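# Place folding table at wall, park cart, keep coffee table upright

## Task

Get the folding table standing upright on its legs beside the wall, fully within the blue-taped area and not overlapping the tape; also park the utility cart in the yellow-taped bay so that each of its four wheels rests inside the tape and none sits on it. The coffee table must be upright at the end, the robot must not tip over or finish leaning, and everything must stay in place on its own without the robot holding it.

## Robot and tools

Robot: a Hello Robot Stretch 4 with a single arm. It has an omni-wheel base, a lift that slides up a mast, an arm that telescopes forward, a three-joint wrist (yaw, pitch, roll) and a two-finger gripper. It stands about 1.6 m tall, and the base rim reaches at most 0.23 m from the base origin. A loose object may occasionally get a brief shove from outside.

Frames: the base frame has its origin on the floor below the base centre, with x ahead, y to the left and z up. The odometry frame is the base frame as it was when the scene began. hand_pose is reported in the base frame and marks the point midway between the fingers, 0.015 m behind the tips. Its printed value can be slightly wrong. With all wrist joints at 0, the hand axes line up with the base axes.

Tool execute_actions: arguments are actions (a list holding one action, or empty) and cameras (a list drawn from head_camera, head_left_camera, head_right_camera, wrist_camera, all; if omitted, null or ["all"] you get every camera, and [] gives none; an unknown name rejects the call). An empty actions list only reports state and images. An action holds base, joints or both, with optional pace and contact_limits; or it holds end_of_arm by itself. Everything in one action starts together and may finish at different times.
- base: exactly one key, each a relative offset from where the base last reported itself, never a pose. translate_m: straight drive in metres, positive forward, -2 to 2. strafe_m: sideways slide in metres, positive left, -2 to 2. rotate_rad: in-place turn in radians, positive counter-clockwise seen from above, -3.2 to 3.2.
- joints: a single object keyed by joint name, each value an absolute target. lift_m 0 to 1.2 m; arm_m 0 to 0.55 m (extension); wrist_yaw_rad -1.134 to 4.276 (0 points ahead, positive swings left, 3.14 is folded back, beyond 3.4 the arm may obstruct); wrist_pitch_rad -1.117 to 4.259 (0 level, 1.57 pointing down); wrist_roll_rad -1.117 to 4.259 (0 keeps both fingers level, positive turns clockwise viewed from behind); gripper_m 0 to 0.08 m finger gap. Done tolerances: lift and arm ±0.004, yaw and roll ±0.02, pitch ±0.05, gripper ±0.002. Joint targets beyond range are clipped and reported; any other bad value or unknown key rejects the call with no motion.
- pace: "slow", "default", "fast" or "max"; base speeds 0.1, 0.3, 0.4, 0.6 m/s and turning 1, 2, 3, 4 rad/s respectively, further reduced when lift_m is above 0.2 (down to 0.3 m/s and 1 rad/s at 1.2).
- contact_limits: only key arm_m, 0 (gentlest) to 0.75 (firmest), default 0.5; the arm halts with contact_stop once it pushes that hard.
- end_of_arm: "enable_torque" re-powers wrist or gripper motors that cut out; they then hold position.
A joint or base left out of an action may keep pushing toward an earlier target without the status showing it. A good opening move to unfold the wrist: lift_m 0.4 together with wrist_yaw_rad 0.

Tool wait: seconds from 0 to 10; commands nothing new and returns state and images.
Tool zoom_image: camera (one name) and region [x0, y0, x1, y1] in pixels of that camera's most recent full image, origin top-left, at most 504 by 504.
Tool finished_scene: scene (integer, the current scene number) ends the scene permanently once the last command has been held, and reports success; the result also describes the next task. Only call it when the goal holds unaided.

Cameras: head_camera sits atop the mast facing forward and downward (turn the base to look around). head_left_camera and head_right_camera are fisheyes beside it, angled more steeply down and showing the base and arm. wrist_camera looks along the fingers, with the tips near the bottom of its image.

Result lines: pictures lists the returned images in order. lidar_m gives 12 distances in metres, 30-degree sectors starting straight ahead and going counter-clockwise (4th left, 7th behind, 10th right); "-" means nothing seen or something under 0.25 m. It covers roughly 0.15 m up to robot height, so tabletops register, but it can miss transparent items, thin legs and much behind. wrist_depth_mm is a 7 by 7 grid from top-left, 100 to 2000 mm, "-" for unknown; the robot body appears in it. base_odometry counts wheel rotation only, so slip looks like travel; heading runs -3.142 to 3.142, positive left. If turned_by_wheels and turned_by_imu disagree by over about 0.1 rad, something was hit or wheels slipped, and heading is off by roughly their difference. base_tilt gives forward and right lean in degrees, with a fixed bias up to about 1.5. base_status and joint_status: done; off_target (resting short, maybe still pushing); contact_stop_at_<key> (blocked, then that part goes slack; a slack lift may sag, slack wheels may roll); limit_stop_at_<name>; time_out; torque_fault. limit_stop_at_tilt means a lean over 6 degrees, leaving lift, arm and wheels slack until it eases. limit_stop_at_own_body means self-collision was imminent; moving away still works, and it is likely when pitch is below -0.2 with roll below -0.4 or above 4. on_its_own reports uncommanded things; its "held at" is the held target, not the position. motor_effort is percent of maximum, positive toward higher joint values, peak in brackets (noisy); for wheel_0, wheel_1, wheel_2 positive turns the base right. A stop reported in one call cancels the remaining motion, wait and finish calls of that reply.

Gripping: command a gap below the object's width; after contact the gripper only aims a bit past that point. off_target after closing means something is held; done usually means nothing is, though thin or light grips can read done. Gripper effort staying beyond about 50 from 0 causes a torque fault and the fingers go limp.

Avoid: carrying over 1 kg with arm_m above 0.2 while driving or turning, especially fast; sustained hard pushes or pulls with the gripper high or a high contact limit (tipping risk); jamming the gripper against things during base or arm moves, or loading a level gripper past about 2.7 kg (wrist torque fault); knocking the coffee table over; drops, slams and hard collisions. The simulation keeps running while you think, and the robot holds its last command meanwhile.

Each tool is called after "Call:" by a JSON object that holds its "api" and its "payload", one argument or row to a line.

## Session

Call:
{"api": "execute_actions", "payload": {
  "actions": []
}}

Scene clock: 0.00 s.
base_odometry: x=+0.000 y=+0.000 heading=+0.000 (m, m, rad; odometry frame)
turned_by_wheels: +0.000 (rad since the last result)
turned_by_imu: +0.000 (rad since the last result)
base_tilt: forward=-0.2 right=+0.3 (deg)
lidar_m: 0.98 0.95 1.18 1.41 1.34 1.70 1.46 1.27 0.76 0.63 0.68 0.84
base_status: not commanded
joint_positions: lift_m=+0.134 arm_m=+0.001 wrist_yaw_rad=+3.046 wrist_pitch_rad=+0.005 wrist_roll_rad=+0.002 gripper_m=+0.040
joint_status: not commanded
motor_effort: lift_m=+20 arm_m=-1 wrist_yaw_rad=+1 wrist_pitch_rad=-9 wrist_roll_rad=+0 gripper_m=-1 wheel_0=+0 wheel_1=+0 wheel_2=+0 (%)
hand_pose: x=-0.0318 y=+0.1072 z=+0.3109 quat_wxyz=(+0.048, -0.002, +0.001, +0.999) (m; base frame)
wrist_depth_mm: 138 193 1661 1756 1863 - - / 107 141 1661 1808 1983 - - / 108 141 1576 1808 1983 - - / 123 145 1661 1808 1921 - - / 1366 1464 1661 1863 1921 - - / 1205 1336 1336 1336 1336 1308 1308 / 831 - 138 831 106 904 866
pictures: head_camera, head_left_camera, head_right_camera, wrist_camera
Images, in order (width x height): head_camera 420x560, head_left_camera 420x672, head_right_camera 420x672, wrist_camera 616x392.

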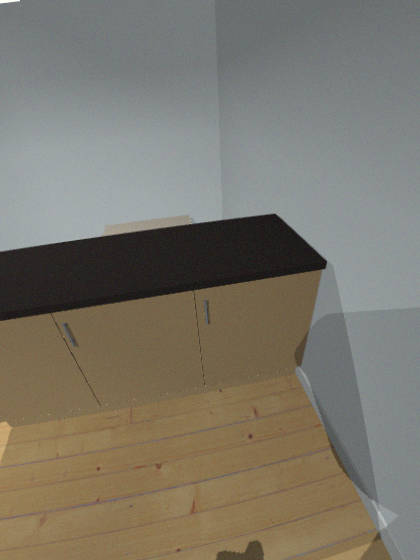

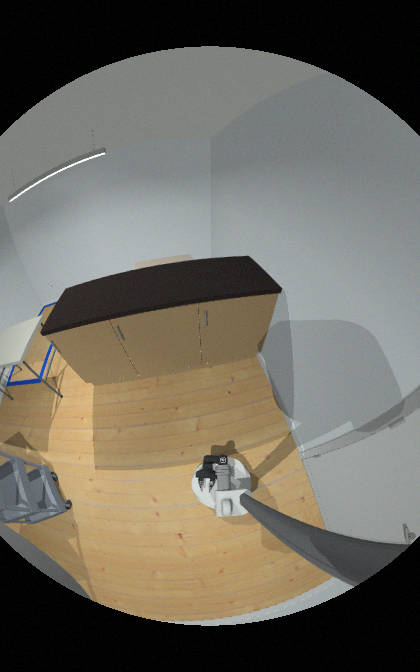

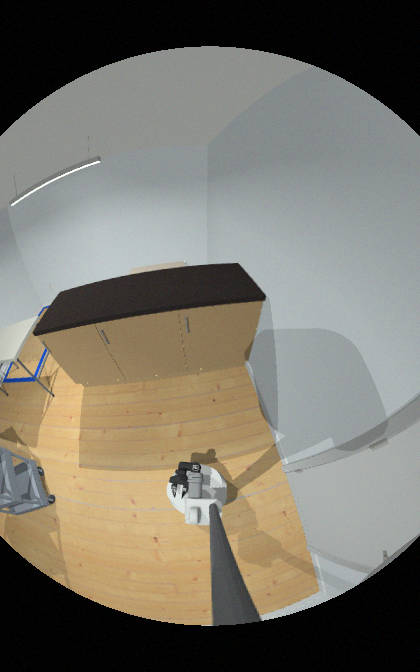

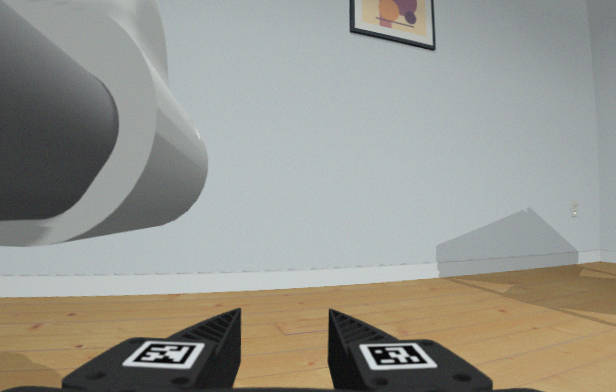

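Call:
{"api": "execute_actions", "payload": {
  "actions": [
    {"base":{"rotate_rad":1.82}}
  ],
  "cameras": ["head_camera","head_left_camera"]
}}

Call:
{"api": "execute_actions", "payload": {
  "actions": [
    {"base":{"translate_m":0.6}}
  ],
  "cameras": ["head_camera","head_left_camera"]
}}

Scene clock: 7.33 s.
base_odometry: x=+0.000 y=+0.000 heading=+1.820 (m, m, rad; odometry frame)
turned_by_wheels: +1.820 (rad since the last result)
turned_by_imu: +1.804 (rad since the last result)
base_tilt: forward=-0.2 right=+0.3 (deg)
lidar_m: 1.33 2.03 1.54 1.48 0.90 0.66 0.65 0.72 0.99 0.97 1.06 1.80
base_status: done
joint_positions: lift_m=+0.134 arm_m=+0.001 wrist_yaw_rad=+3.046 wrist_pitch_rad=+0.005 wrist_roll_rad=+0.002 gripper_m=+0.040
joint_status: not commanded
motor_effort: lift_m=+20(20) arm_m=-2(1) wrist_yaw_rad=+1(0) wrist_pitch_rad=-9(8) wrist_roll_rad=+1(1) gripper_m=-1(1) wheel_0=-1(6) wheel_1=-1(6) wheel_2=-1(7) (%)
hand_pose: x=-0.0318 y=+0.1072 z=+0.3109 quat_wxyz=(+0.048, -0.002, +0.001, +0.999) (m; base frame)
wrist_depth_mm: 138 193 820 831 842 854 878 / 107 142 809 831 842 854 866 / 108 141 778 820 831 878 866 / 123 145 788 820 831 842 866 / 778 788 788 820 820 842 842 / 759 798 778 809 820 842 866 / 768 - 138 788 106 831 854
pictures: head_camera, head_left_camera
Images, in order (width x height): head_camera 420x560, head_left_camera 420x672.

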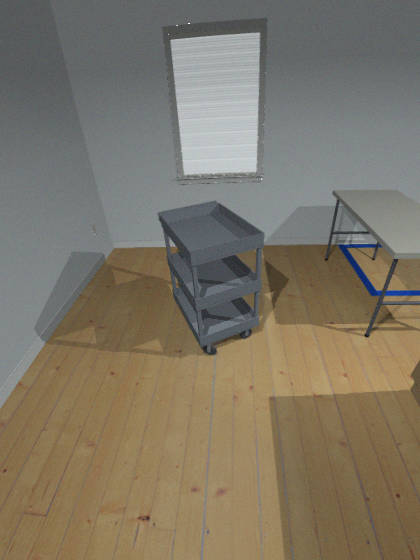

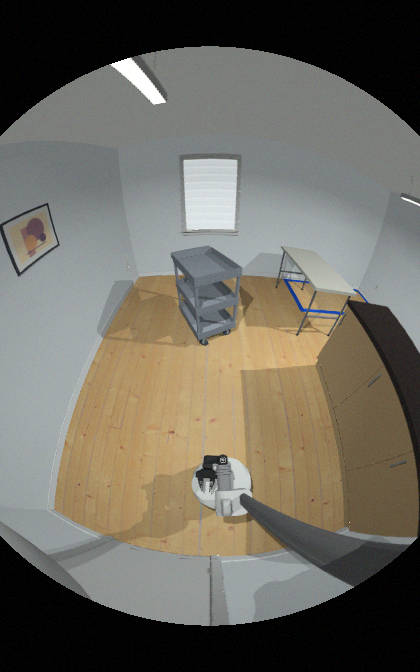

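Scene clock: 10.83 s.
base_odometry: x=-0.148 y=+0.582 heading=+1.820 (m, m, rad; odometry frame)
turned_by_wheels: +0.000 (rad since the last result)
turned_by_imu: -0.001 (rad since the last result)
base_tilt: forward=-0.2 right=+0.3 (deg)
lidar_m: 0.72 0.94 1.46 1.46 1.55 1.29 1.25 1.35 1.06 0.98 1.08 1.46
base_status: done
joint_positions: lift_m=+0.134 arm_m=+0.001 wrist_yaw_rad=+3.046 wrist_pitch_rad=+0.005 wrist_roll_rad=+0.002 gripper_m=+0.040
joint_status: not commanded
motor_effort: lift_m=+20(20) arm_m=-2(1) wrist_yaw_rad=+1(0) wrist_pitch_rad=-9(9) wrist_roll_rad=+0(2) gripper_m=-1(1) wheel_0=-1(5) wheel_1=-1(5) wheel_2=+0(9) (%)
hand_pose: x=-0.0318 y=+0.1072 z=+0.3109 quat_wxyz=(+0.048, -0.002, +0.001, +0.999) (m; base frame)
wrist_depth_mm: 138 193 1430 1464 1464 1499 1537 / 107 142 1397 1430 1464 1499 1576 / 108 141 1397 1430 1430 1499 1537 / 123 145 1397 1430 1430 1537 1499 / 1336 1366 1397 1397 1464 1537 1537 / 1229 1255 1366 1308 1397 1336 1336 / 842 - 138 831 106 891 878
pictures: head_camera, head_left_camera
Images, in order (width x height): head_camera 420x560, head_left_camera 420x672.

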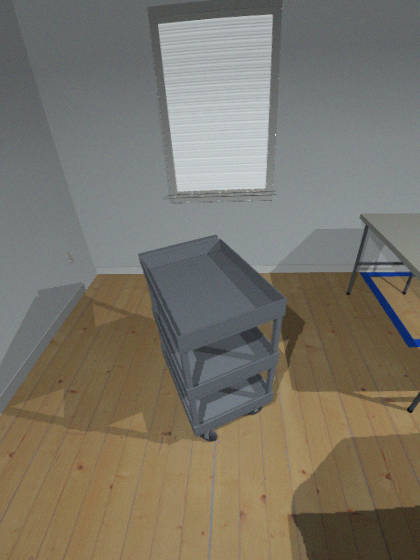

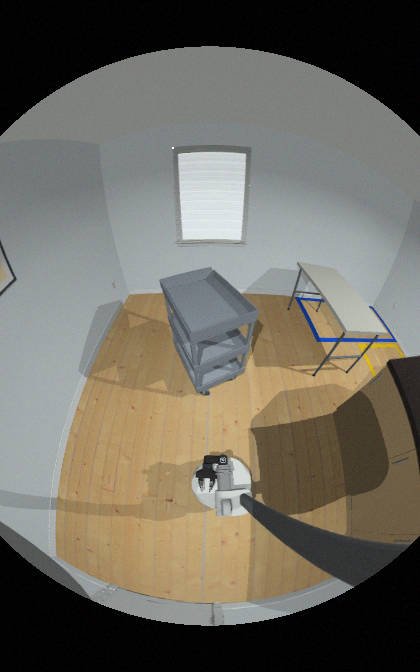

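Call:
{"api": "execute_actions", "payload": {
  "actions": [
    {"base":{"strafe_m":-0.62}}
  ],
  "cameras": []
}}

Call:
{"api": "execute_actions", "payload": {
  "actions": [
    {"base":{"translate_m":0.9}}
  ],
  "cameras": ["head_left_camera"]
}}

Call:
{"api": "execute_actions", "payload": {
  "actions": [
    {"base":{"rotate_rad":-1.55}}
  ],
  "cameras": ["head_camera","head_left_camera"]
}}

Scene clock: 26.53 s.
base_odometry: x=+0.453 y=+0.734 heading=+1.820 (m, m, rad; odometry frame)
turned_by_wheels: +0.000 (rad since the last result)
turned_by_imu: +0.001 (rad since the last result)
base_tilt: forward=-0.2 right=+0.4 (deg)
lidar_m: 1.69 0.97 1.06 2.07 1.77 1.36 1.30 0.52 0.38 0.40 0.42 0.91
base_status: done
joint_positions: lift_m=+0.134 arm_m=+0.001 wrist_yaw_rad=+3.046 wrist_pitch_rad=+0.005 wrist_roll_rad=+0.002 gripper_m=+0.040
joint_status: not commanded
motor_effort: lift_m=+20(20) arm_m=-1(1) wrist_yaw_rad=+1(1) wrist_pitch_rad=-9(9) wrist_roll_rad=+2(1) gripper_m=-1(2) wheel_0=-1(7) wheel_1=+1(9) wheel_2=-1(0) (%)
hand_pose: x=-0.0318 y=+0.1072 z=+0.3109 quat_wxyz=(+0.048, -0.002, +0.001, +0.999) (m; base frame)
wrist_depth_mm: 138 192 1430 1464 1464 1499 1576 / 107 142 1430 1499 1499 1537 1576 / 108 141 1397 1464 1499 1537 1576 / 123 146 1430 1464 1499 1499 1537 / 788 1336 1464 1464 1464 1499 1537 / 917 1229 1336 1397 1336 1336 1255 / 842 - 138 842 106 891 866
pictures: none
No camera images: the call's "cameras" was empty. Leave "cameras" out to get every camera's image.

Scene clock: 31.00 s.
base_odometry: x=+0.231 y=+1.606 heading=+1.819 (m, m, rad; odometry frame)
turned_by_wheels: +0.000 (rad since the last result)
turned_by_imu: -0.001 (rad since the last result)
base_tilt: forward=-0.1 right=+0.3 (deg)
lidar_m: 1.43 0.89 0.38 0.35 2.15 2.27 1.54 0.61 0.61 0.37 0.39 0.57
base_status: done
joint_positions: lift_m=+0.134 arm_m=+0.001 wrist_yaw_rad=+3.046 wrist_pitch_rad=+0.005 wrist_roll_rad=+0.002 gripper_m=+0.040
joint_status: not commanded
motor_effort: lift_m=+20(20) arm_m=-1(2) wrist_yaw_rad=+0(0) wrist_pitch_rad=-9(9) wrist_roll_rad=+1(1) gripper_m=-1(2) wheel_0=-1(5) wheel_1=+0(3) wheel_2=+1(9) (%)
hand_pose: x=-0.0318 y=+0.1072 z=+0.3109 quat_wxyz=(+0.048, -0.002, +0.001, +0.999) (m; base frame)
wrist_depth_mm: 138 193 - - - - - / 107 141 - - - - - / 108 141 - - - - - / 123 145 - - - - - / 866 1430 - - - - - / 1008 1255 1308 1366 1397 1308 1308 / 831 - 138 831 106 891 878
pictures: head_left_camera
Images, in order (width x height): head_left_camera 420x672.

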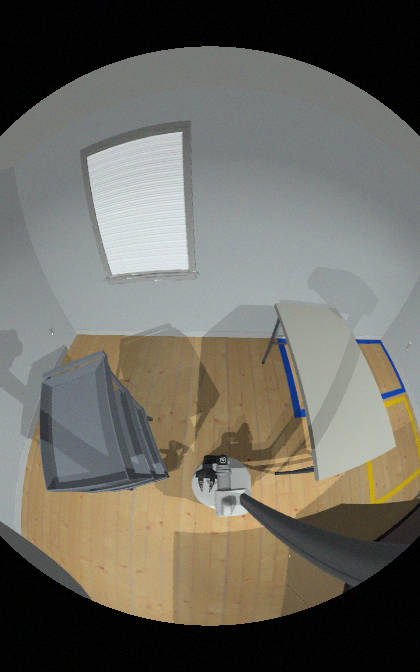

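Scene clock: 33.03 s.
base_odometry: x=+0.231 y=+1.607 heading=+0.269 (m, m, rad; odometry frame)
turned_by_wheels: -1.550 (rad since the last result)
turned_by_imu: -1.539 (rad since the last result)
base_tilt: forward=-0.2 right=+0.3 (deg)
lidar_m: 0.36 0.41 0.58 1.47 0.88 0.39 0.36 2.17 2.27 1.46 0.62 0.64
base_status: done
joint_positions: lift_m=+0.134 arm_m=+0.001 wrist_yaw_rad=+3.046 wrist_pitch_rad=+0.005 wrist_roll_rad=+0.002 gripper_m=+0.040
joint_status: not commanded
motor_effort: lift_m=+20(20) arm_m=-1(1) wrist_yaw_rad=+2(3) wrist_pitch_rad=-9(9) wrist_roll_rad=+0(1) gripper_m=+0(0) wheel_0=+1(4) wheel_1=-2(7) wheel_2=+0(6) (%)
hand_pose: x=-0.0318 y=+0.1072 z=+0.3109 quat_wxyz=(+0.048, -0.002, +0.001, +0.999) (m; base frame)
wrist_depth_mm: 138 193 778 809 820 - 1808 / 107 141 976 1060 - - 1808 / 108 141 492 559 640 - 1756 / 123 145 496 - - - 1756 / 1863 - - - - - 1708 / 1205 1205 500 580 640 1060 1308 / 820 - 138 517 106 820 866
pictures: head_camera, head_left_camera
Images, in order (width x height): head_camera 420x560, head_left_camera 420x672.

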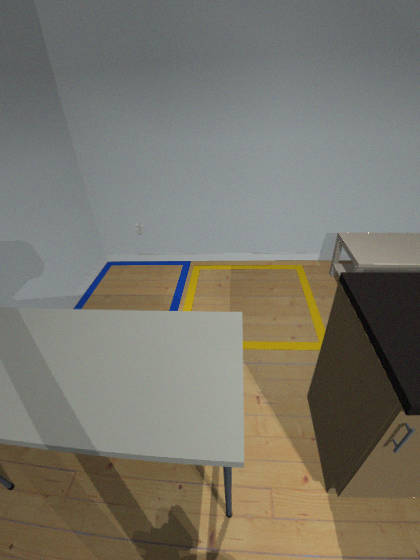

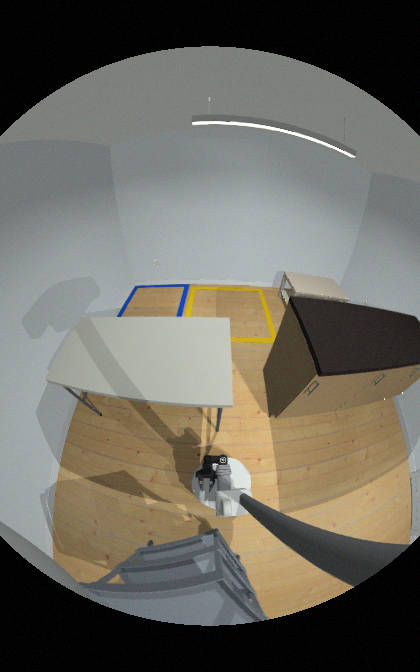

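Call:
{"api": "execute_actions", "payload": {
  "actions": [
    {"base":{"translate_m":0.6},"pace":"slow"}
  ],
  "cameras": ["head_left_camera"]
}}

Scene clock: 44.77 s.
base_odometry: x=+0.810 y=+1.766 heading=+0.269 (m, m, rad; odometry frame)
turned_by_wheels: +0.000 (rad since the last result)
turned_by_imu: -0.003 (rad since the last result)
base_tilt: forward=-0.2 right=+0.3 (deg)
lidar_m: 0.25 0.25 0.25 0.37 1.55 1.10 0.96 2.79 0.43 0.41 0.45 1.56
base_status: done
joint_positions: lift_m=+0.134 arm_m=+0.001 wrist_yaw_rad=+3.046 wrist_pitch_rad=+0.005 wrist_roll_rad=+0.002 gripper_m=+0.040
joint_status: not commanded
motor_effort: lift_m=+20(20) arm_m=-2(1) wrist_yaw_rad=+0(1) wrist_pitch_rad=-10(9) wrist_roll_rad=+0(0) gripper_m=-1(3) wheel_0=+2(5) wheel_1=+2(6) wheel_2=-5(9) (%)
hand_pose: x=-0.0318 y=+0.1072 z=+0.3109 quat_wxyz=(+0.048, -0.002, +0.001, +0.999) (m; base frame)
wrist_depth_mm: 138 194 - - - - 1808 / 107 141 1430 1281 - - 1756 / 108 141 1229 - - - 1661 / 123 146 1229 - - - 1708 / 1808 - 1576 1661 - - 1708 / 1229 1255 1182 1366 1366 1336 1308 / 842 - 139 842 106 917 891
pictures: head_left_camera
Images, in order (width x height): head_left_camera 420x672.

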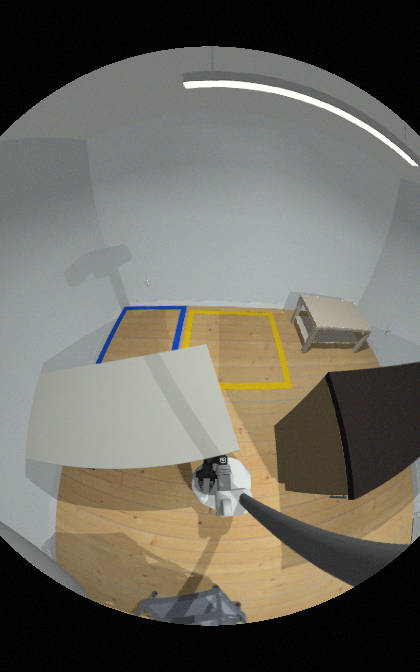

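Works. Follow the arc.

Call:
{"api": "execute_actions", "payload": {
  "actions": [
    {"base":{"rotate_rad":0.45},"pace":"slow"}
  ],
  "cameras": []
}}

Call:
{"api": "execute_actions", "payload": {
  "actions": [
    {"base":{"translate_m":0.45},"pace":"slow"}
  ],
  "cameras": ["head_left_camera"]
}}

Scene clock: 57.07 s.
base_odometry: x=+0.810 y=+1.766 heading=+0.719 (m, m, rad; odometry frame)
turned_by_wheels: +0.450 (rad since the last result)
turned_by_imu: +0.445 (rad since the last result)
base_tilt: forward=-0.2 right=+0.3 (deg)
lidar_m: 0.25 0.25 0.32 1.52 1.17 0.95 2.73 2.34 0.42 0.43 0.64 0.25
base_status: done
joint_positions: lift_m=+0.134 arm_m=+0.001 wrist_yaw_rad=+3.046 wrist_pitch_rad=+0.005 wrist_roll_rad=+0.002 gripper_m=+0.040
joint_status: not commanded
motor_effort: lift_m=+20(20) arm_m=-1(2) wrist_yaw_rad=+0(1) wrist_pitch_rad=-9(9) wrist_roll_rad=+3(1) gripper_m=+0(0) wheel_0=+0(4) wheel_1=-2(2) wheel_2=+0(9) (%)
hand_pose: x=-0.0318 y=+0.1072 z=+0.3109 quat_wxyz=(+0.048, -0.002, +0.001, +0.999) (m; base frame)
wrist_depth_mm: 139 192 - - - - - / 107 142 - - 1255 1098 1138 / 108 141 - - - - - / 122 145 - - 1430 - - / 1921 - - - 1464 1537 - / 1205 1281 1281 1336 1229 1182 1060 / 820 - 138 842 106 891 878
pictures: none
No camera images: the call's "cameras" was empty. Leave "cameras" out to get every camera's image.

Scene clock: 62.87 s.
base_odometry: x=+1.148 y=+2.062 heading=+0.719 (m, m, rad; odometry frame)
turned_by_wheels: +0.000 (rad since the last result)
turned_by_imu: -0.002 (rad since the last result)
base_tilt: forward=-0.2 right=+0.3 (deg)
lidar_m: 0.25 0.25 0.25 0.25 1.73 1.35 3.15 0.68 0.63 0.25 0.25 0.25
base_status: done
joint_positions: lift_m=+0.134 arm_m=+0.001 wrist_yaw_rad=+3.046 wrist_pitch_rad=+0.005 wrist_roll_rad=+0.002 gripper_m=+0.040
joint_status: not commanded
motor_effort: lift_m=+20(20) arm_m=-2(1) wrist_yaw_rad=+1(1) wrist_pitch_rad=-9(9) wrist_roll_rad=+1(1) gripper_m=-2(1) wheel_0=+2(9) wheel_1=+3(5) wheel_2=-8(10) (%)
hand_pose: x=-0.0318 y=+0.1072 z=+0.3109 quat_wxyz=(+0.048, -0.002, +0.001, +0.999) (m; base frame)
wrist_depth_mm: 138 193 - - - - - / 107 142 - - - - - / 108 140 - - - - - / 123 145 - - - - - / 750 - - - 1983 - - / 976 1281 1308 1397 1366 1336 1336 / 809 - 138 842 106 891 891
pictures: head_left_camera
Images, in order (width x height): head_left_camera 420x672.

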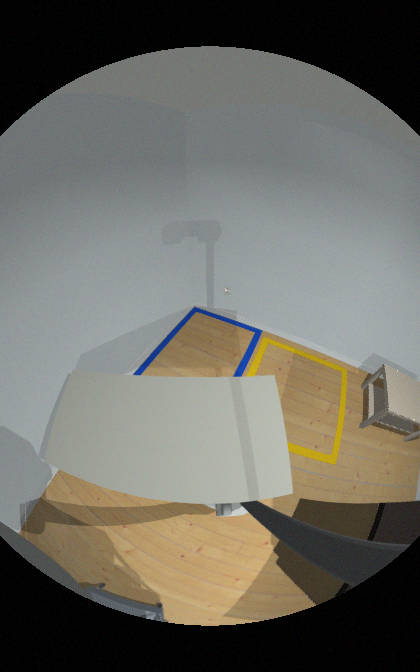

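Call:
{"api": "execute_actions", "payload": {
  "actions": [
    {"base":{"translate_m":0.4},"pace":"slow"}
  ],
  "cameras": ["head_left_camera"]
}}

Scene clock: 72.00 s.
base_odometry: x=+1.449 y=+2.326 heading=+0.719 (m, m, rad; odometry frame)
turned_by_wheels: +0.000 (rad since the last result)
turned_by_imu: -0.003 (rad since the last result)
base_tilt: forward=-0.2 right=+0.3 (deg)
lidar_m: 0.25 0.25 0.25 0.25 0.25 1.73 1.79 0.89 0.99 0.25 0.25 0.25
base_status: done
joint_positions: lift_m=+0.134 arm_m=+0.001 wrist_yaw_rad=+3.046 wrist_pitch_rad=+0.005 wrist_roll_rad=+0.002 gripper_m=+0.040
joint_status: not commanded
motor_effort: lift_m=+20(20) arm_m=-1(2) wrist_yaw_rad=+2(1) wrist_pitch_rad=-8(9) wrist_roll_rad=+0(3) gripper_m=-1(0) wheel_0=+1(3) wheel_1=+4(6) wheel_2=-7(13) (%)
hand_pose: x=-0.0318 y=+0.1072 z=+0.3109 quat_wxyz=(+0.048, -0.002, +0.001, +0.999) (m; base frame)
wrist_depth_mm: 138 194 - - - - - / 107 142 - - - - - / 108 141 - - - - - / 123 145 - - - - - / 931 1983 - - - - - / 946 1160 1366 1366 1308 1336 1366 / 831 - 138 842 106 917 878
pictures: head_left_camera
Images, in order (width x height): head_left_camera 420x672.

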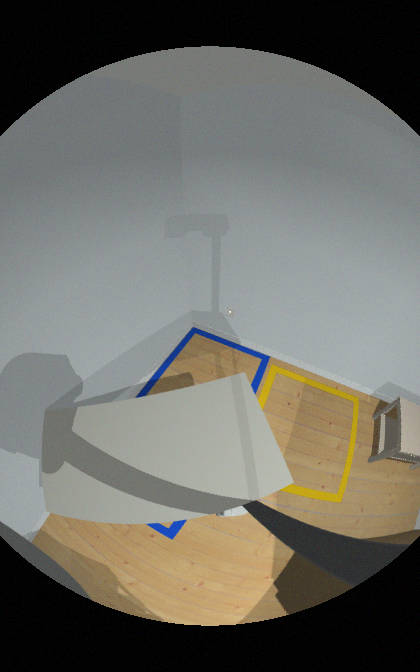

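Call:
{"api": "execute_actions", "payload": {
  "actions": [
    {"base":{"translate_m":0.4},"pace":"slow"}
  ],
  "cameras": ["head_left_camera"]
}}

Scene clock: 80.33 s.
base_odometry: x=+1.750 y=+2.589 heading=+0.719 (m, m, rad; odometry frame)
turned_by_wheels: +0.000 (rad since the last result)
turned_by_imu: -0.003 (rad since the last result)
base_tilt: forward=-0.2 right=+0.2 (deg)
lidar_m: 0.25 0.25 0.25 0.25 0.25 0.25 1.52 1.21 1.54 0.25 0.25 0.25
base_status: done
joint_positions: lift_m=+0.134 arm_m=+0.001 wrist_yaw_rad=+3.046 wrist_pitch_rad=+0.005 wrist_roll_rad=+0.002 gripper_m=+0.040
joint_status: not commanded
motor_effort: lift_m=+20(20) arm_m=-1(1) wrist_yaw_rad=+0(1) wrist_pitch_rad=-9(10) wrist_roll_rad=-1(1) gripper_m=-1(1) wheel_0=+4(4) wheel_1=+2(11) wheel_2=-7(12) (%)
hand_pose: x=-0.0318 y=+0.1072 z=+0.3109 quat_wxyz=(+0.048, -0.002, +0.001, +0.999) (m; base frame)
wrist_depth_mm: 138 194 - - - - 647 / 107 141 - - - - - / 109 141 - - - - - / 122 145 - - - - - / 1098 1464 - - - - - / 1098 1281 1366 1397 1366 1336 1160 / 831 - 138 831 106 917 854
pictures: head_left_camera
Images, in order (width x height): head_left_camera 420x672.

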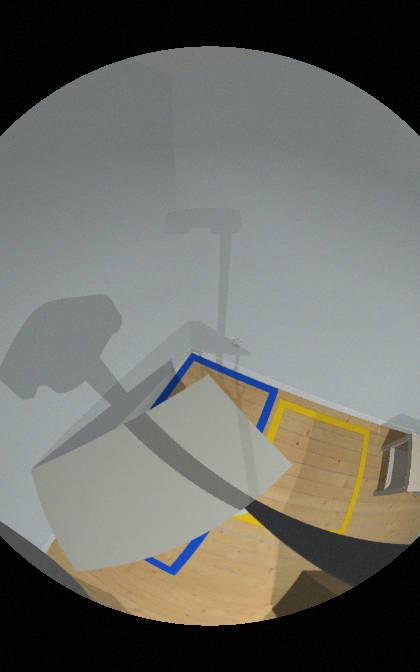

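Call:
{"api": "execute_actions", "payload": {
  "actions": [
    {"base":{"translate_m":0.3},"pace":"slow"}
  ],
  "cameras": ["head_left_camera"]
}}

Call:
{"api": "execute_actions", "payload": {
  "actions": [
    {"base":{"rotate_rad":1.12},"pace":"slow"}
  ],
  "cameras": ["head_left_camera"]
}}

Scene clock: 90.30 s.
base_odometry: x=+1.975 y=+2.786 heading=+0.719 (m, m, rad; odometry frame)
turned_by_wheels: +0.000 (rad since the last result)
turned_by_imu: +0.000 (rad since the last result)
base_tilt: forward=-0.2 right=+0.4 (deg)
lidar_m: 0.25 0.25 0.25 0.25 0.25 0.25 1.72 1.47 1.68 1.06 0.25 0.25
base_status: done
joint_positions: lift_m=+0.134 arm_m=+0.001 wrist_yaw_rad=+3.046 wrist_pitch_rad=+0.005 wrist_roll_rad=+0.002 gripper_m=+0.040
joint_status: not commanded
motor_effort: lift_m=+20(20) arm_m=-1(1) wrist_yaw_rad=+0(1) wrist_pitch_rad=-9(9) wrist_roll_rad=+0(1) gripper_m=-1(0) wheel_0=+4(6) wheel_1=+4(7) wheel_2=-4(13) (%)
hand_pose: x=-0.0318 y=+0.1072 z=+0.3109 quat_wxyz=(+0.048, -0.002, +0.001, +0.999) (m; base frame)
wrist_depth_mm: 138 192 - - - 647 647 / 107 141 - - - 946 1756 / 108 141 - - - - 1863 / 122 145 - - - - 1808 / 1397 1576 - - - - 1618 / 1205 1281 1308 1366 1336 1308 1336 / 831 - 139 854 106 866 878
pictures: head_left_camera
Images, in order (width x height): head_left_camera 420x672.

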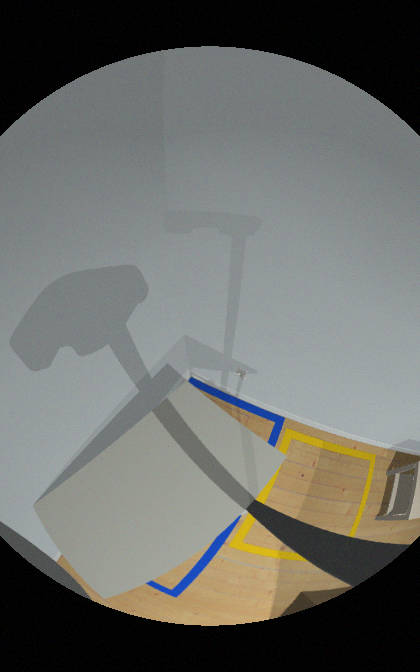

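Scene clock: 92.70 s.
base_odometry: x=+1.975 y=+2.786 heading=+1.839 (m, m, rad; odometry frame)
turned_by_wheels: +1.119 (rad since the last result)
turned_by_imu: +1.107 (rad since the last result)
base_tilt: forward=-0.2 right=+0.3 (deg)
lidar_m: 0.25 0.25 0.25 0.25 1.62 1.48 1.65 0.99 0.26 0.25 0.25 0.25
base_status: done
joint_positions: lift_m=+0.134 arm_m=+0.001 wrist_yaw_rad=+3.046 wrist_pitch_rad=+0.005 wrist_roll_rad=+0.002 gripper_m=+0.040
joint_status: not commanded
motor_effort: lift_m=+20(20) arm_m=-1(1) wrist_yaw_rad=+1(0) wrist_pitch_rad=-9(9) wrist_roll_rad=+0(1) gripper_m=-1(1) wheel_0=+0(3) wheel_1=+1(4) wheel_2=-7(11) (%)
hand_pose: x=-0.0318 y=+0.1072 z=+0.3109 quat_wxyz=(+0.048, -0.002, +0.001, +0.999) (m; base frame)
wrist_depth_mm: 138 193 - - - - - / 107 142 - - - 1661 - / 108 141 - - - 1366 1430 / 122 145 - - - 1430 1430 / 1205 1808 - - - 1308 1397 / 1138 1281 1336 1366 1366 1336 1255 / 831 - 138 842 106 904 891
pictures: head_left_camera
Images, in order (width x height): head_left_camera 420x672.

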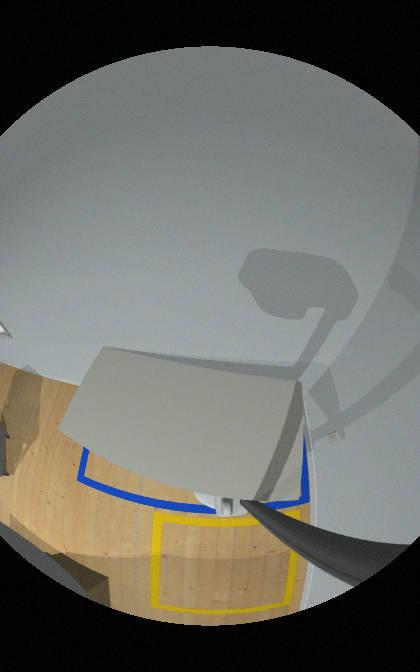

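Call:
{"api": "execute_actions", "payload": {
  "actions": [
    {"base":{"translate_m":0.14},"pace":"slow"}
  ],
  "cameras": ["head_left_camera"]
}}

Call:
{"api": "execute_actions", "payload": {
  "actions": [
    {"base":{"translate_m":-0.75}}
  ],
  "cameras": ["head_left_camera","head_camera"]
}}

Call:
{"api": "execute_actions", "payload": {
  "actions": [
    {"base":{"strafe_m":0.95}}
  ],
  "cameras": ["head_left_camera","head_camera"]
}}

Scene clock: 99.73 s.
base_odometry: x=+1.938 y=+2.921 heading=+1.838 (m, m, rad; odometry frame)
turned_by_wheels: +0.000 (rad since the last result)
turned_by_imu: -0.003 (rad since the last result)
base_tilt: forward=-0.3 right=+0.3 (deg)
lidar_m: 0.25 0.25 0.25 0.25 1.80 1.60 1.81 0.99 0.77 0.25 0.25 0.25
base_status: done
joint_positions: lift_m=+0.134 arm_m=+0.001 wrist_yaw_rad=+3.046 wrist_pitch_rad=+0.005 wrist_roll_rad=+0.002 gripper_m=+0.040
joint_status: not commanded
motor_effort: lift_m=+20(20) arm_m=-2(1) wrist_yaw_rad=+1(1) wrist_pitch_rad=-10(9) wrist_roll_rad=+1(2) gripper_m=-1(1) wheel_0=+2(5) wheel_1=+2(3) wheel_2=-9(13) (%)
hand_pose: x=-0.0318 y=+0.1072 z=+0.3109 quat_wxyz=(+0.048, -0.002, +0.001, +0.999) (m; base frame)
wrist_depth_mm: 138 193 - - - - - / 107 142 - - - - - / 108 141 - - - 1537 1576 / 123 145 - - - 1576 1537 / 1205 1921 - - - 1537 1537 / 1160 1308 1308 1366 1308 1308 1308 / 854 - 138 842 106 878 878
pictures: head_left_camera
Images, in order (width x height): head_left_camera 420x672.

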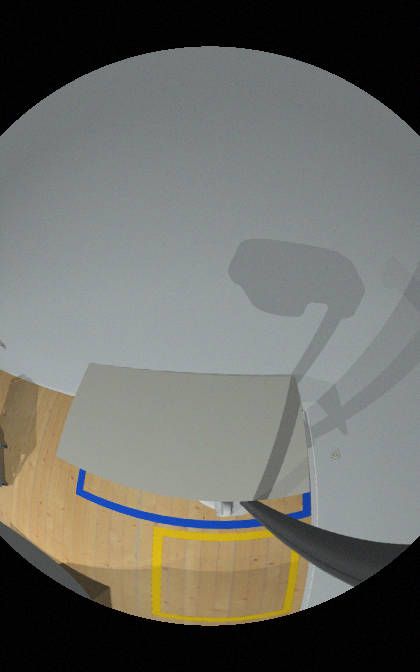

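Scene clock: 103.73 s.
base_odometry: x=+2.136 y=+2.197 heading=+1.838 (m, m, rad; odometry frame)
turned_by_wheels: +0.000 (rad since the last result)
turned_by_imu: -0.001 (rad since the last result)
base_tilt: forward=-0.2 right=+0.3 (deg)
lidar_m: 0.64 0.71 1.08 2.35 1.08 1.38 1.05 0.95 0.71 0.67 0.74 0.70
base_status: done
joint_positions: lift_m=+0.134 arm_m=+0.001 wrist_yaw_rad=+3.046 wrist_pitch_rad=+0.005 wrist_roll_rad=+0.002 gripper_m=+0.040
joint_status: not commanded
motor_effort: lift_m=+20(20) arm_m=-1(1) wrist_yaw_rad=+2(0) wrist_pitch_rad=-8(9) wrist_roll_rad=+2(2) gripper_m=-1(2) wheel_0=+1(5) wheel_1=-1(4) wheel_2=+0(8) (%)
hand_pose: x=-0.0318 y=+0.1072 z=+0.3109 quat_wxyz=(+0.048, -0.002, +0.001, +0.999) (m; base frame)
wrist_depth_mm: 138 192 - - - - 1078 / 107 142 - - - 1464 1042 / 108 141 - - - 1397 1060 / 123 146 - - - 1464 1042 / 1138 1499 1808 - - 1464 1025 / 1098 1138 1336 1366 1397 1281 1025 / 831 - 139 842 106 904 878
pictures: head_camera, head_left_camera
Images, in order (width x height): head_camera 420x560, head_left_camera 420x672.

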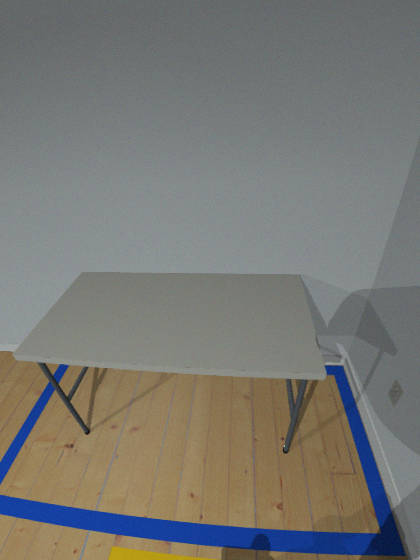

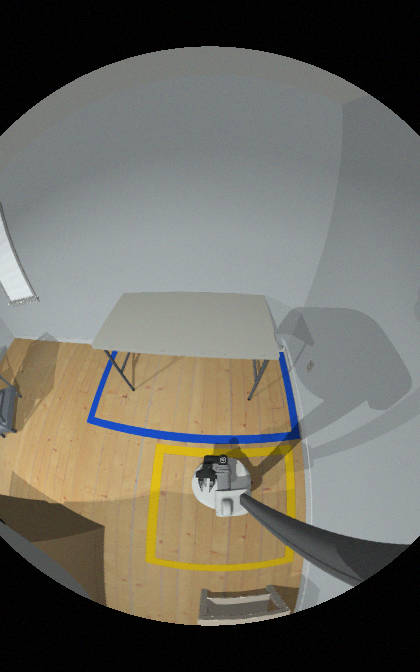

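Scene clock: 108.23 s.
base_odometry: x=+1.220 y=+1.946 heading=+1.838 (m, m, rad; odometry frame)
turned_by_wheels: +0.000 (rad since the last result)
turned_by_imu: -0.005 (rad since the last result)
base_tilt: forward=-0.2 right=+0.3 (deg)
lidar_m: 0.75 1.48 1.66 1.40 0.71 0.54 0.52 1.33 1.56 1.64 1.01 0.78
base_status: done
joint_positions: lift_m=+0.134 arm_m=+0.001 wrist_yaw_rad=+3.046 wrist_pitch_rad=+0.005 wrist_roll_rad=+0.002 gripper_m=+0.040
joint_status: not commanded
motor_effort: lift_m=+20(20) arm_m=-1(1) wrist_yaw_rad=+0(1) wrist_pitch_rad=-9(10) wrist_roll_rad=+0(0) gripper_m=-1(1) wheel_0=+2(7) wheel_1=-1(7) wheel_2=+1(1) (%)
hand_pose: x=-0.0318 y=+0.1072 z=+0.3109 quat_wxyz=(+0.048, -0.002, +0.001, +0.999) (m; base frame)
wrist_depth_mm: 138 193 668 676 691 691 - / 107 141 661 668 691 691 - / 109 141 654 668 676 699 - / 122 146 654 668 676 691 - / 1618 - 654 654 668 691 - / 1229 1255 640 647 676 683 1281 / 831 - 138 654 106 820 878
pictures: head_camera, head_left_camera
Images, in order (width x height): head_camera 420x560, head_left_camera 420x672.

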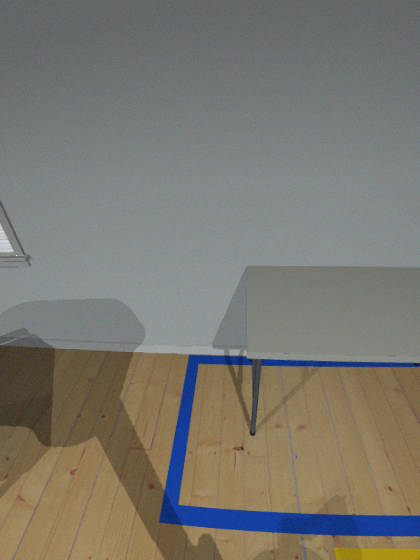

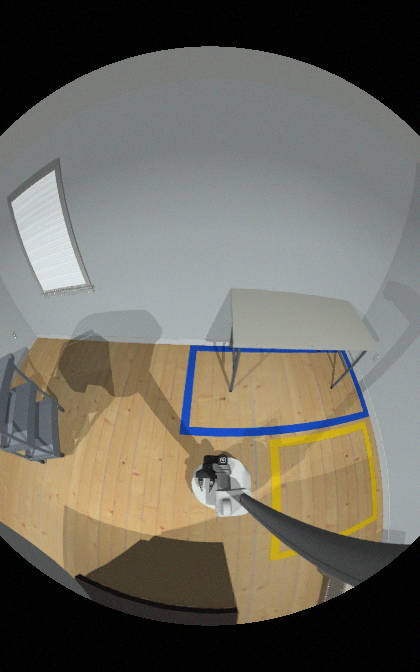

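Call:
{"api": "execute_actions", "payload": {
  "actions": [
    {"base":{"strafe_m":0.15}}
  ],
  "cameras": []
}}

Call:
{"api": "execute_actions", "payload": {
  "actions": [
    {"base":{"translate_m":1.03}}
  ],
  "cameras": []
}}

Call:
{"api": "execute_actions", "payload": {
  "actions": [
    {"base":{"strafe_m":-0.2},"pace":"slow"}
  ],
  "cameras": ["head_left_camera"]
}}

Call:
{"api": "execute_actions", "payload": {
  "actions": [
    {"base":{"translate_m":-0.22},"pace":"slow"}
  ],
  "cameras": ["head_left_camera"]
}}

Scene clock: 122.03 s.
base_odometry: x=+1.075 y=+1.907 heading=+1.839 (m, m, rad; odometry frame)
turned_by_wheels: +0.000 (rad since the last result)
turned_by_imu: -0.002 (rad since the last result)
base_tilt: forward=-0.2 right=+0.3 (deg)
lidar_m: 0.90 1.46 1.48 1.24 3.08 0.52 0.51 0.58 1.57 1.78 1.01 0.79
base_status: done
joint_positions: lift_m=+0.134 arm_m=+0.001 wrist_yaw_rad=+3.046 wrist_pitch_rad=+0.005 wrist_roll_rad=+0.002 gripper_m=+0.040
joint_status: not commanded
motor_effort: lift_m=+20(20) arm_m=-1(2) wrist_yaw_rad=+2(1) wrist_pitch_rad=-9(9) wrist_roll_rad=+1(0) gripper_m=-1(0) wheel_0=+2(7) wheel_1=-1(9) wheel_2=+1(2) (%)
hand_pose: x=-0.0318 y=+0.1072 z=+0.3109 quat_wxyz=(+0.048, -0.002, +0.001, +0.999) (m; base frame)
wrist_depth_mm: 139 193 654 661 683 - - / 107 141 647 661 668 - - / 108 141 640 654 661 - - / 123 145 647 654 668 - - / 1808 634 647 654 661 - - / 1229 634 640 647 661 1366 1336 / 854 - 138 654 106 891 878
pictures: none
No camera images: the call's "cameras" was empty. Leave "cameras" out to get every camera's image.

Scene clock: 126.97 s.
base_odometry: x=+0.803 y=+2.900 heading=+1.839 (m, m, rad; odometry frame)
turned_by_wheels: +0.000 (rad since the last result)
turned_by_imu: -0.001 (rad since the last result)
base_tilt: forward=-0.1 right=+0.3 (deg)
lidar_m: 0.32 0.37 0.54 1.69 1.54 1.58 1.51 0.33 0.25 0.25 0.25 0.34
base_status: done
joint_positions: lift_m=+0.134 arm_m=+0.001 wrist_yaw_rad=+3.046 wrist_pitch_rad=+0.005 wrist_roll_rad=+0.002 gripper_m=+0.040
joint_status: not commanded
motor_effort: lift_m=+20(20) arm_m=-1(2) wrist_yaw_rad=+1(0) wrist_pitch_rad=-9(9) wrist_roll_rad=+0(0) gripper_m=-1(1) wheel_0=-1(4) wheel_1=+0(3) wheel_2=+2(9) (%)
hand_pose: x=-0.0318 y=+0.1072 z=+0.3109 quat_wxyz=(+0.048, -0.002, +0.001, +0.999) (m; base frame)
wrist_depth_mm: 138 192 - - - - - / 107 141 - - - - - / 108 141 1661 1708 - - - / 123 145 1618 1661 - - - / 1808 - 1661 1661 - - - / 1229 1281 1366 1397 1397 1366 1281 / 831 - 139 866 106 878 866
pictures: none
No camera images: the call's "cameras" was empty. Leave "cameras" out to get every camera's image.

Scene clock: 130.10 s.
base_odometry: x=+0.995 y=+2.953 heading=+1.838 (m, m, rad; odometry frame)
turned_by_wheels: +0.000 (rad since the last result)
turned_by_imu: -0.001 (rad since the last result)
base_tilt: forward=-0.2 right=+0.3 (deg)
lidar_m: 0.30 0.37 0.51 1.69 1.69 1.58 1.54 0.25 0.25 0.25 0.25 0.25
base_status: done
joint_positions: lift_m=+0.134 arm_m=+0.001 wrist_yaw_rad=+3.046 wrist_pitch_rad=+0.005 wrist_roll_rad=+0.002 gripper_m=+0.040
joint_status: not commanded
motor_effort: lift_m=+20(20) arm_m=-1(2) wrist_yaw_rad=+1(2) wrist_pitch_rad=-9(9) wrist_roll_rad=+1(1) gripper_m=-1(1) wheel_0=+5(9) wheel_1=-7(13) wheel_2=-3(3) (%)
hand_pose: x=-0.0318 y=+0.1072 z=+0.3109 quat_wxyz=(+0.048, -0.002, +0.001, +0.999) (m; base frame)
wrist_depth_mm: 138 193 - - - - - / 107 141 - - - - - / 108 140 - 1756 - - - / 123 145 - 1661 - - - / 1863 - - 1661 - - - / 1205 1308 1336 1397 1336 1336 1281 / 820 - 138 854 106 878 891
pictures: head_left_camera
Images, in order (width x height): head_left_camera 420x672.

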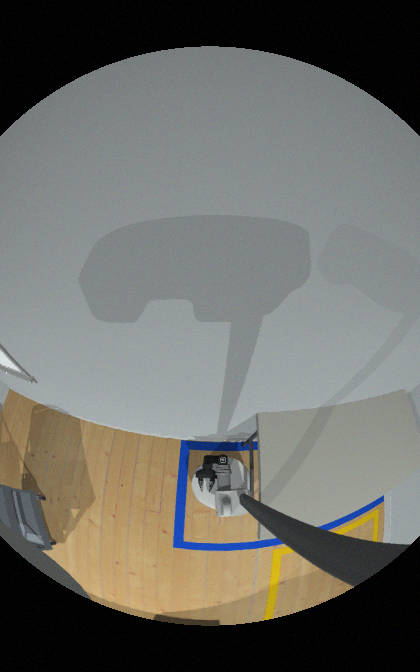

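Scene clock: 133.60 s.
base_odometry: x=+1.053 y=+2.741 heading=+1.838 (m, m, rad; odometry frame)
turned_by_wheels: +0.000 (rad since the last result)
turned_by_imu: -0.001 (rad since the last result)
base_tilt: forward=-0.2 right=+0.2 (deg)
lidar_m: 0.53 0.56 0.83 1.66 1.62 1.34 1.32 2.01 0.25 0.25 0.25 0.26
base_status: done
joint_positions: lift_m=+0.134 arm_m=+0.001 wrist_yaw_rad=+3.046 wrist_pitch_rad=+0.005 wrist_roll_rad=+0.002 gripper_m=+0.040
joint_status: not commanded
motor_effort: lift_m=+20(20) arm_m=-2(1) wrist_yaw_rad=+2(1) wrist_pitch_rad=-9(9) wrist_roll_rad=+2(1) gripper_m=-1(2) wheel_0=+3(3) wheel_1=-7(10) wheel_2=+2(11) (%)
hand_pose: x=-0.0318 y=+0.1072 z=+0.3109 quat_wxyz=(+0.048, -0.002, +0.001, +0.999) (m; base frame)
wrist_depth_mm: 138 193 - - - - - / 107 142 - 1464 - - - / 108 141 - 1464 - - - / 122 146 - 1430 - - - / 1921 - - 1464 - - - / 1229 1281 1336 1366 1366 1366 1281 / 842 - 138 854 106 917 866
pictures: head_left_camera
Images, in order (width x height): head_left_camera 420x672.

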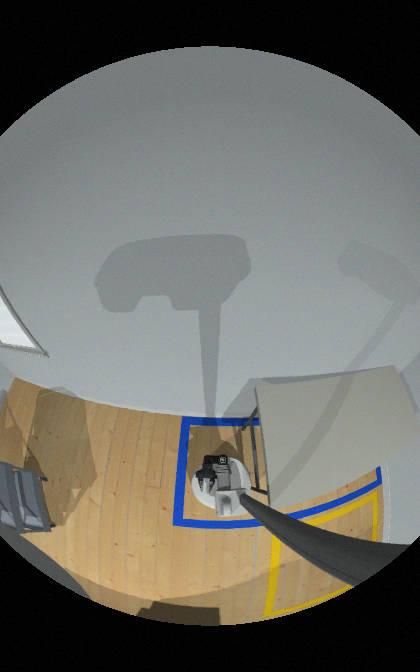

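Moved some; inspect.

Call:
{"api": "execute_actions", "payload": {
  "actions": [
    {"base":{"strafe_m":0.7}}
  ],
  "cameras": []
}}

Call:
{"api": "execute_actions", "payload": {
  "actions": [
    {"base":{"rotate_rad":-1.55},"joints":{"lift_m":0.4,"wrist_yaw_rad":0}}
  ]
}}

Scene clock: 142.07 s.
base_odometry: x=+0.378 y=+2.556 heading=+1.838 (m, m, rad; odometry frame)
turned_by_wheels: +0.000 (rad since the last result)
turned_by_imu: -0.004 (rad since the last result)
base_tilt: forward=-0.2 right=+0.3 (deg)
lidar_m: 0.58 0.63 0.85 1.02 0.98 1.06 1.32 1.35 2.39 0.80 0.78 0.59
base_status: done
joint_positions: lift_m=+0.134 arm_m=+0.001 wrist_yaw_rad=+3.046 wrist_pitch_rad=+0.005 wrist_roll_rad=+0.002 gripper_m=+0.040
joint_status: not commanded
motor_effort: lift_m=+20(20) arm_m=-1(1) wrist_yaw_rad=+1(2) wrist_pitch_rad=-9(9) wrist_roll_rad=+1(2) gripper_m=+1(1) wheel_0=+1(7) wheel_1=+0(6) wheel_2=+1(1) (%)
hand_pose: x=-0.0318 y=+0.1072 z=+0.3109 quat_wxyz=(+0.048, -0.002, +0.001, +0.999) (m; base frame)
wrist_depth_mm: 138 193 - - - - 866 / 107 141 - - - - 1060 / 108 141 1576 - - - - / 122 145 1576 - - - - / 1366 1366 1576 - - - - / 1229 1229 1308 1366 1397 1205 1060 / 842 - 138 842 106 891 878
pictures: none
No camera images: the call's "cameras" was empty. Leave "cameras" out to get every camera's image.

Scene clock: 144.43 s.
base_odometry: x=+0.378 y=+2.556 heading=+0.288 (m, m, rad; odometry frame)
turned_by_wheels: -1.550 (rad since the last result)
turned_by_imu: -1.539 (rad since the last result)
base_tilt: forward=-0.2 right=+0.2 (deg)
lidar_m: 0.83 0.77 0.62 0.57 0.63 0.89 1.02 0.98 1.08 1.31 1.36 2.38
base_status: done
joint_positions: lift_m=+0.400 arm_m=+0.001 wrist_yaw_rad=+0.001 wrist_pitch_rad=+0.005 wrist_roll_rad=+0.002 gripper_m=+0.040
joint_status: all done
motor_effort: lift_m=+24(25) arm_m=-2(2) wrist_yaw_rad=+0(6) wrist_pitch_rad=-9(9) wrist_roll_rad=+1(2) gripper_m=-1(1) wheel_0=-1(5) wheel_1=+0(5) wheel_2=-2(7) (%)
hand_pose: x=+0.3844 y=-0.0873 z=+0.5769 quat_wxyz=(+1.000, +0.001, +0.002, +0.000) (m; base frame)
wrist_depth_mm: 917 1281 - - - - - / 878 1281 - - - - - / 798 1118 1983 - - - - / 904 1229 - - - - - / 917 1281 - - - - - / 891 1336 - - - - - / 878 - 139 1308 106 1576 1499
pictures: head_camera, head_left_camera, head_right_camera, wrist_camera
camera_calibration (this result's frames):
wrist_camera: T_world_to_cam=[[-0.0326309, -0.999466, -0.0014577, -0.0774181], [0.0031308, 0.00135625, -0.999994, 0.631165], [0.999463, -0.0326353, 0.00308487, -0.239246], [0, 0, 0, 1]] pos_world=[0.234615, -0.0860407, 0.631786]
Images, in order (width x height): head_camera 420x560, head_left_camera 420x672, head_right_camera 420x672, wrist_camera 616x392.

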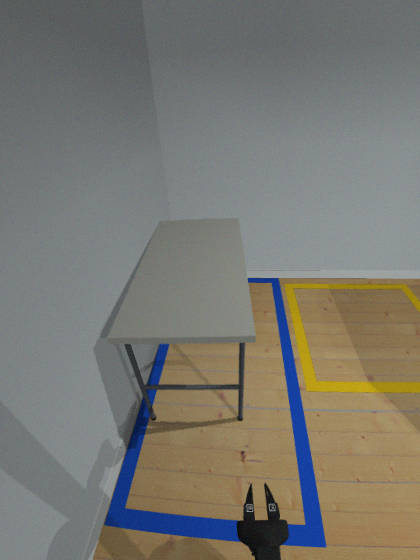

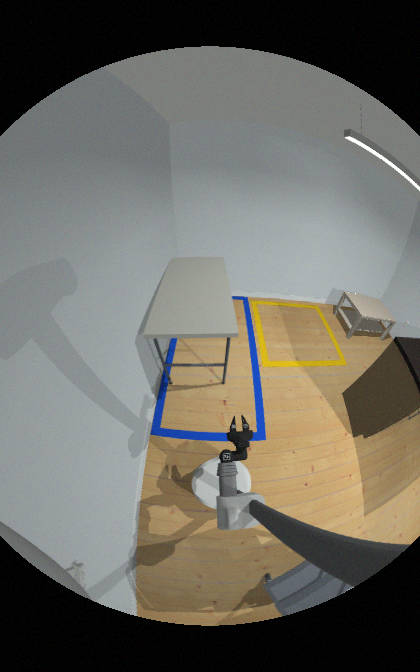

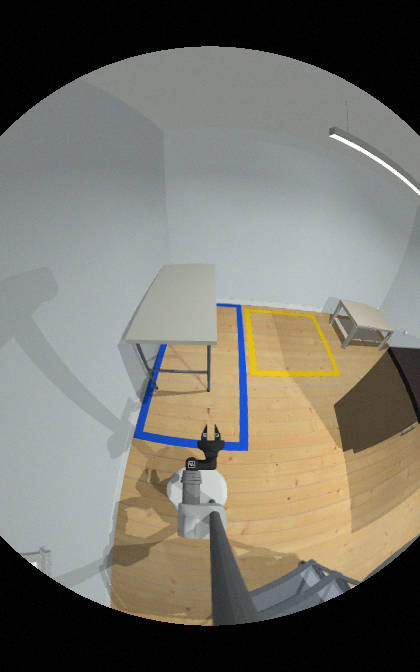

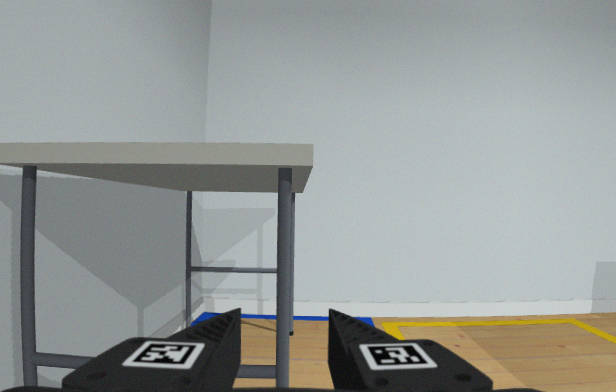

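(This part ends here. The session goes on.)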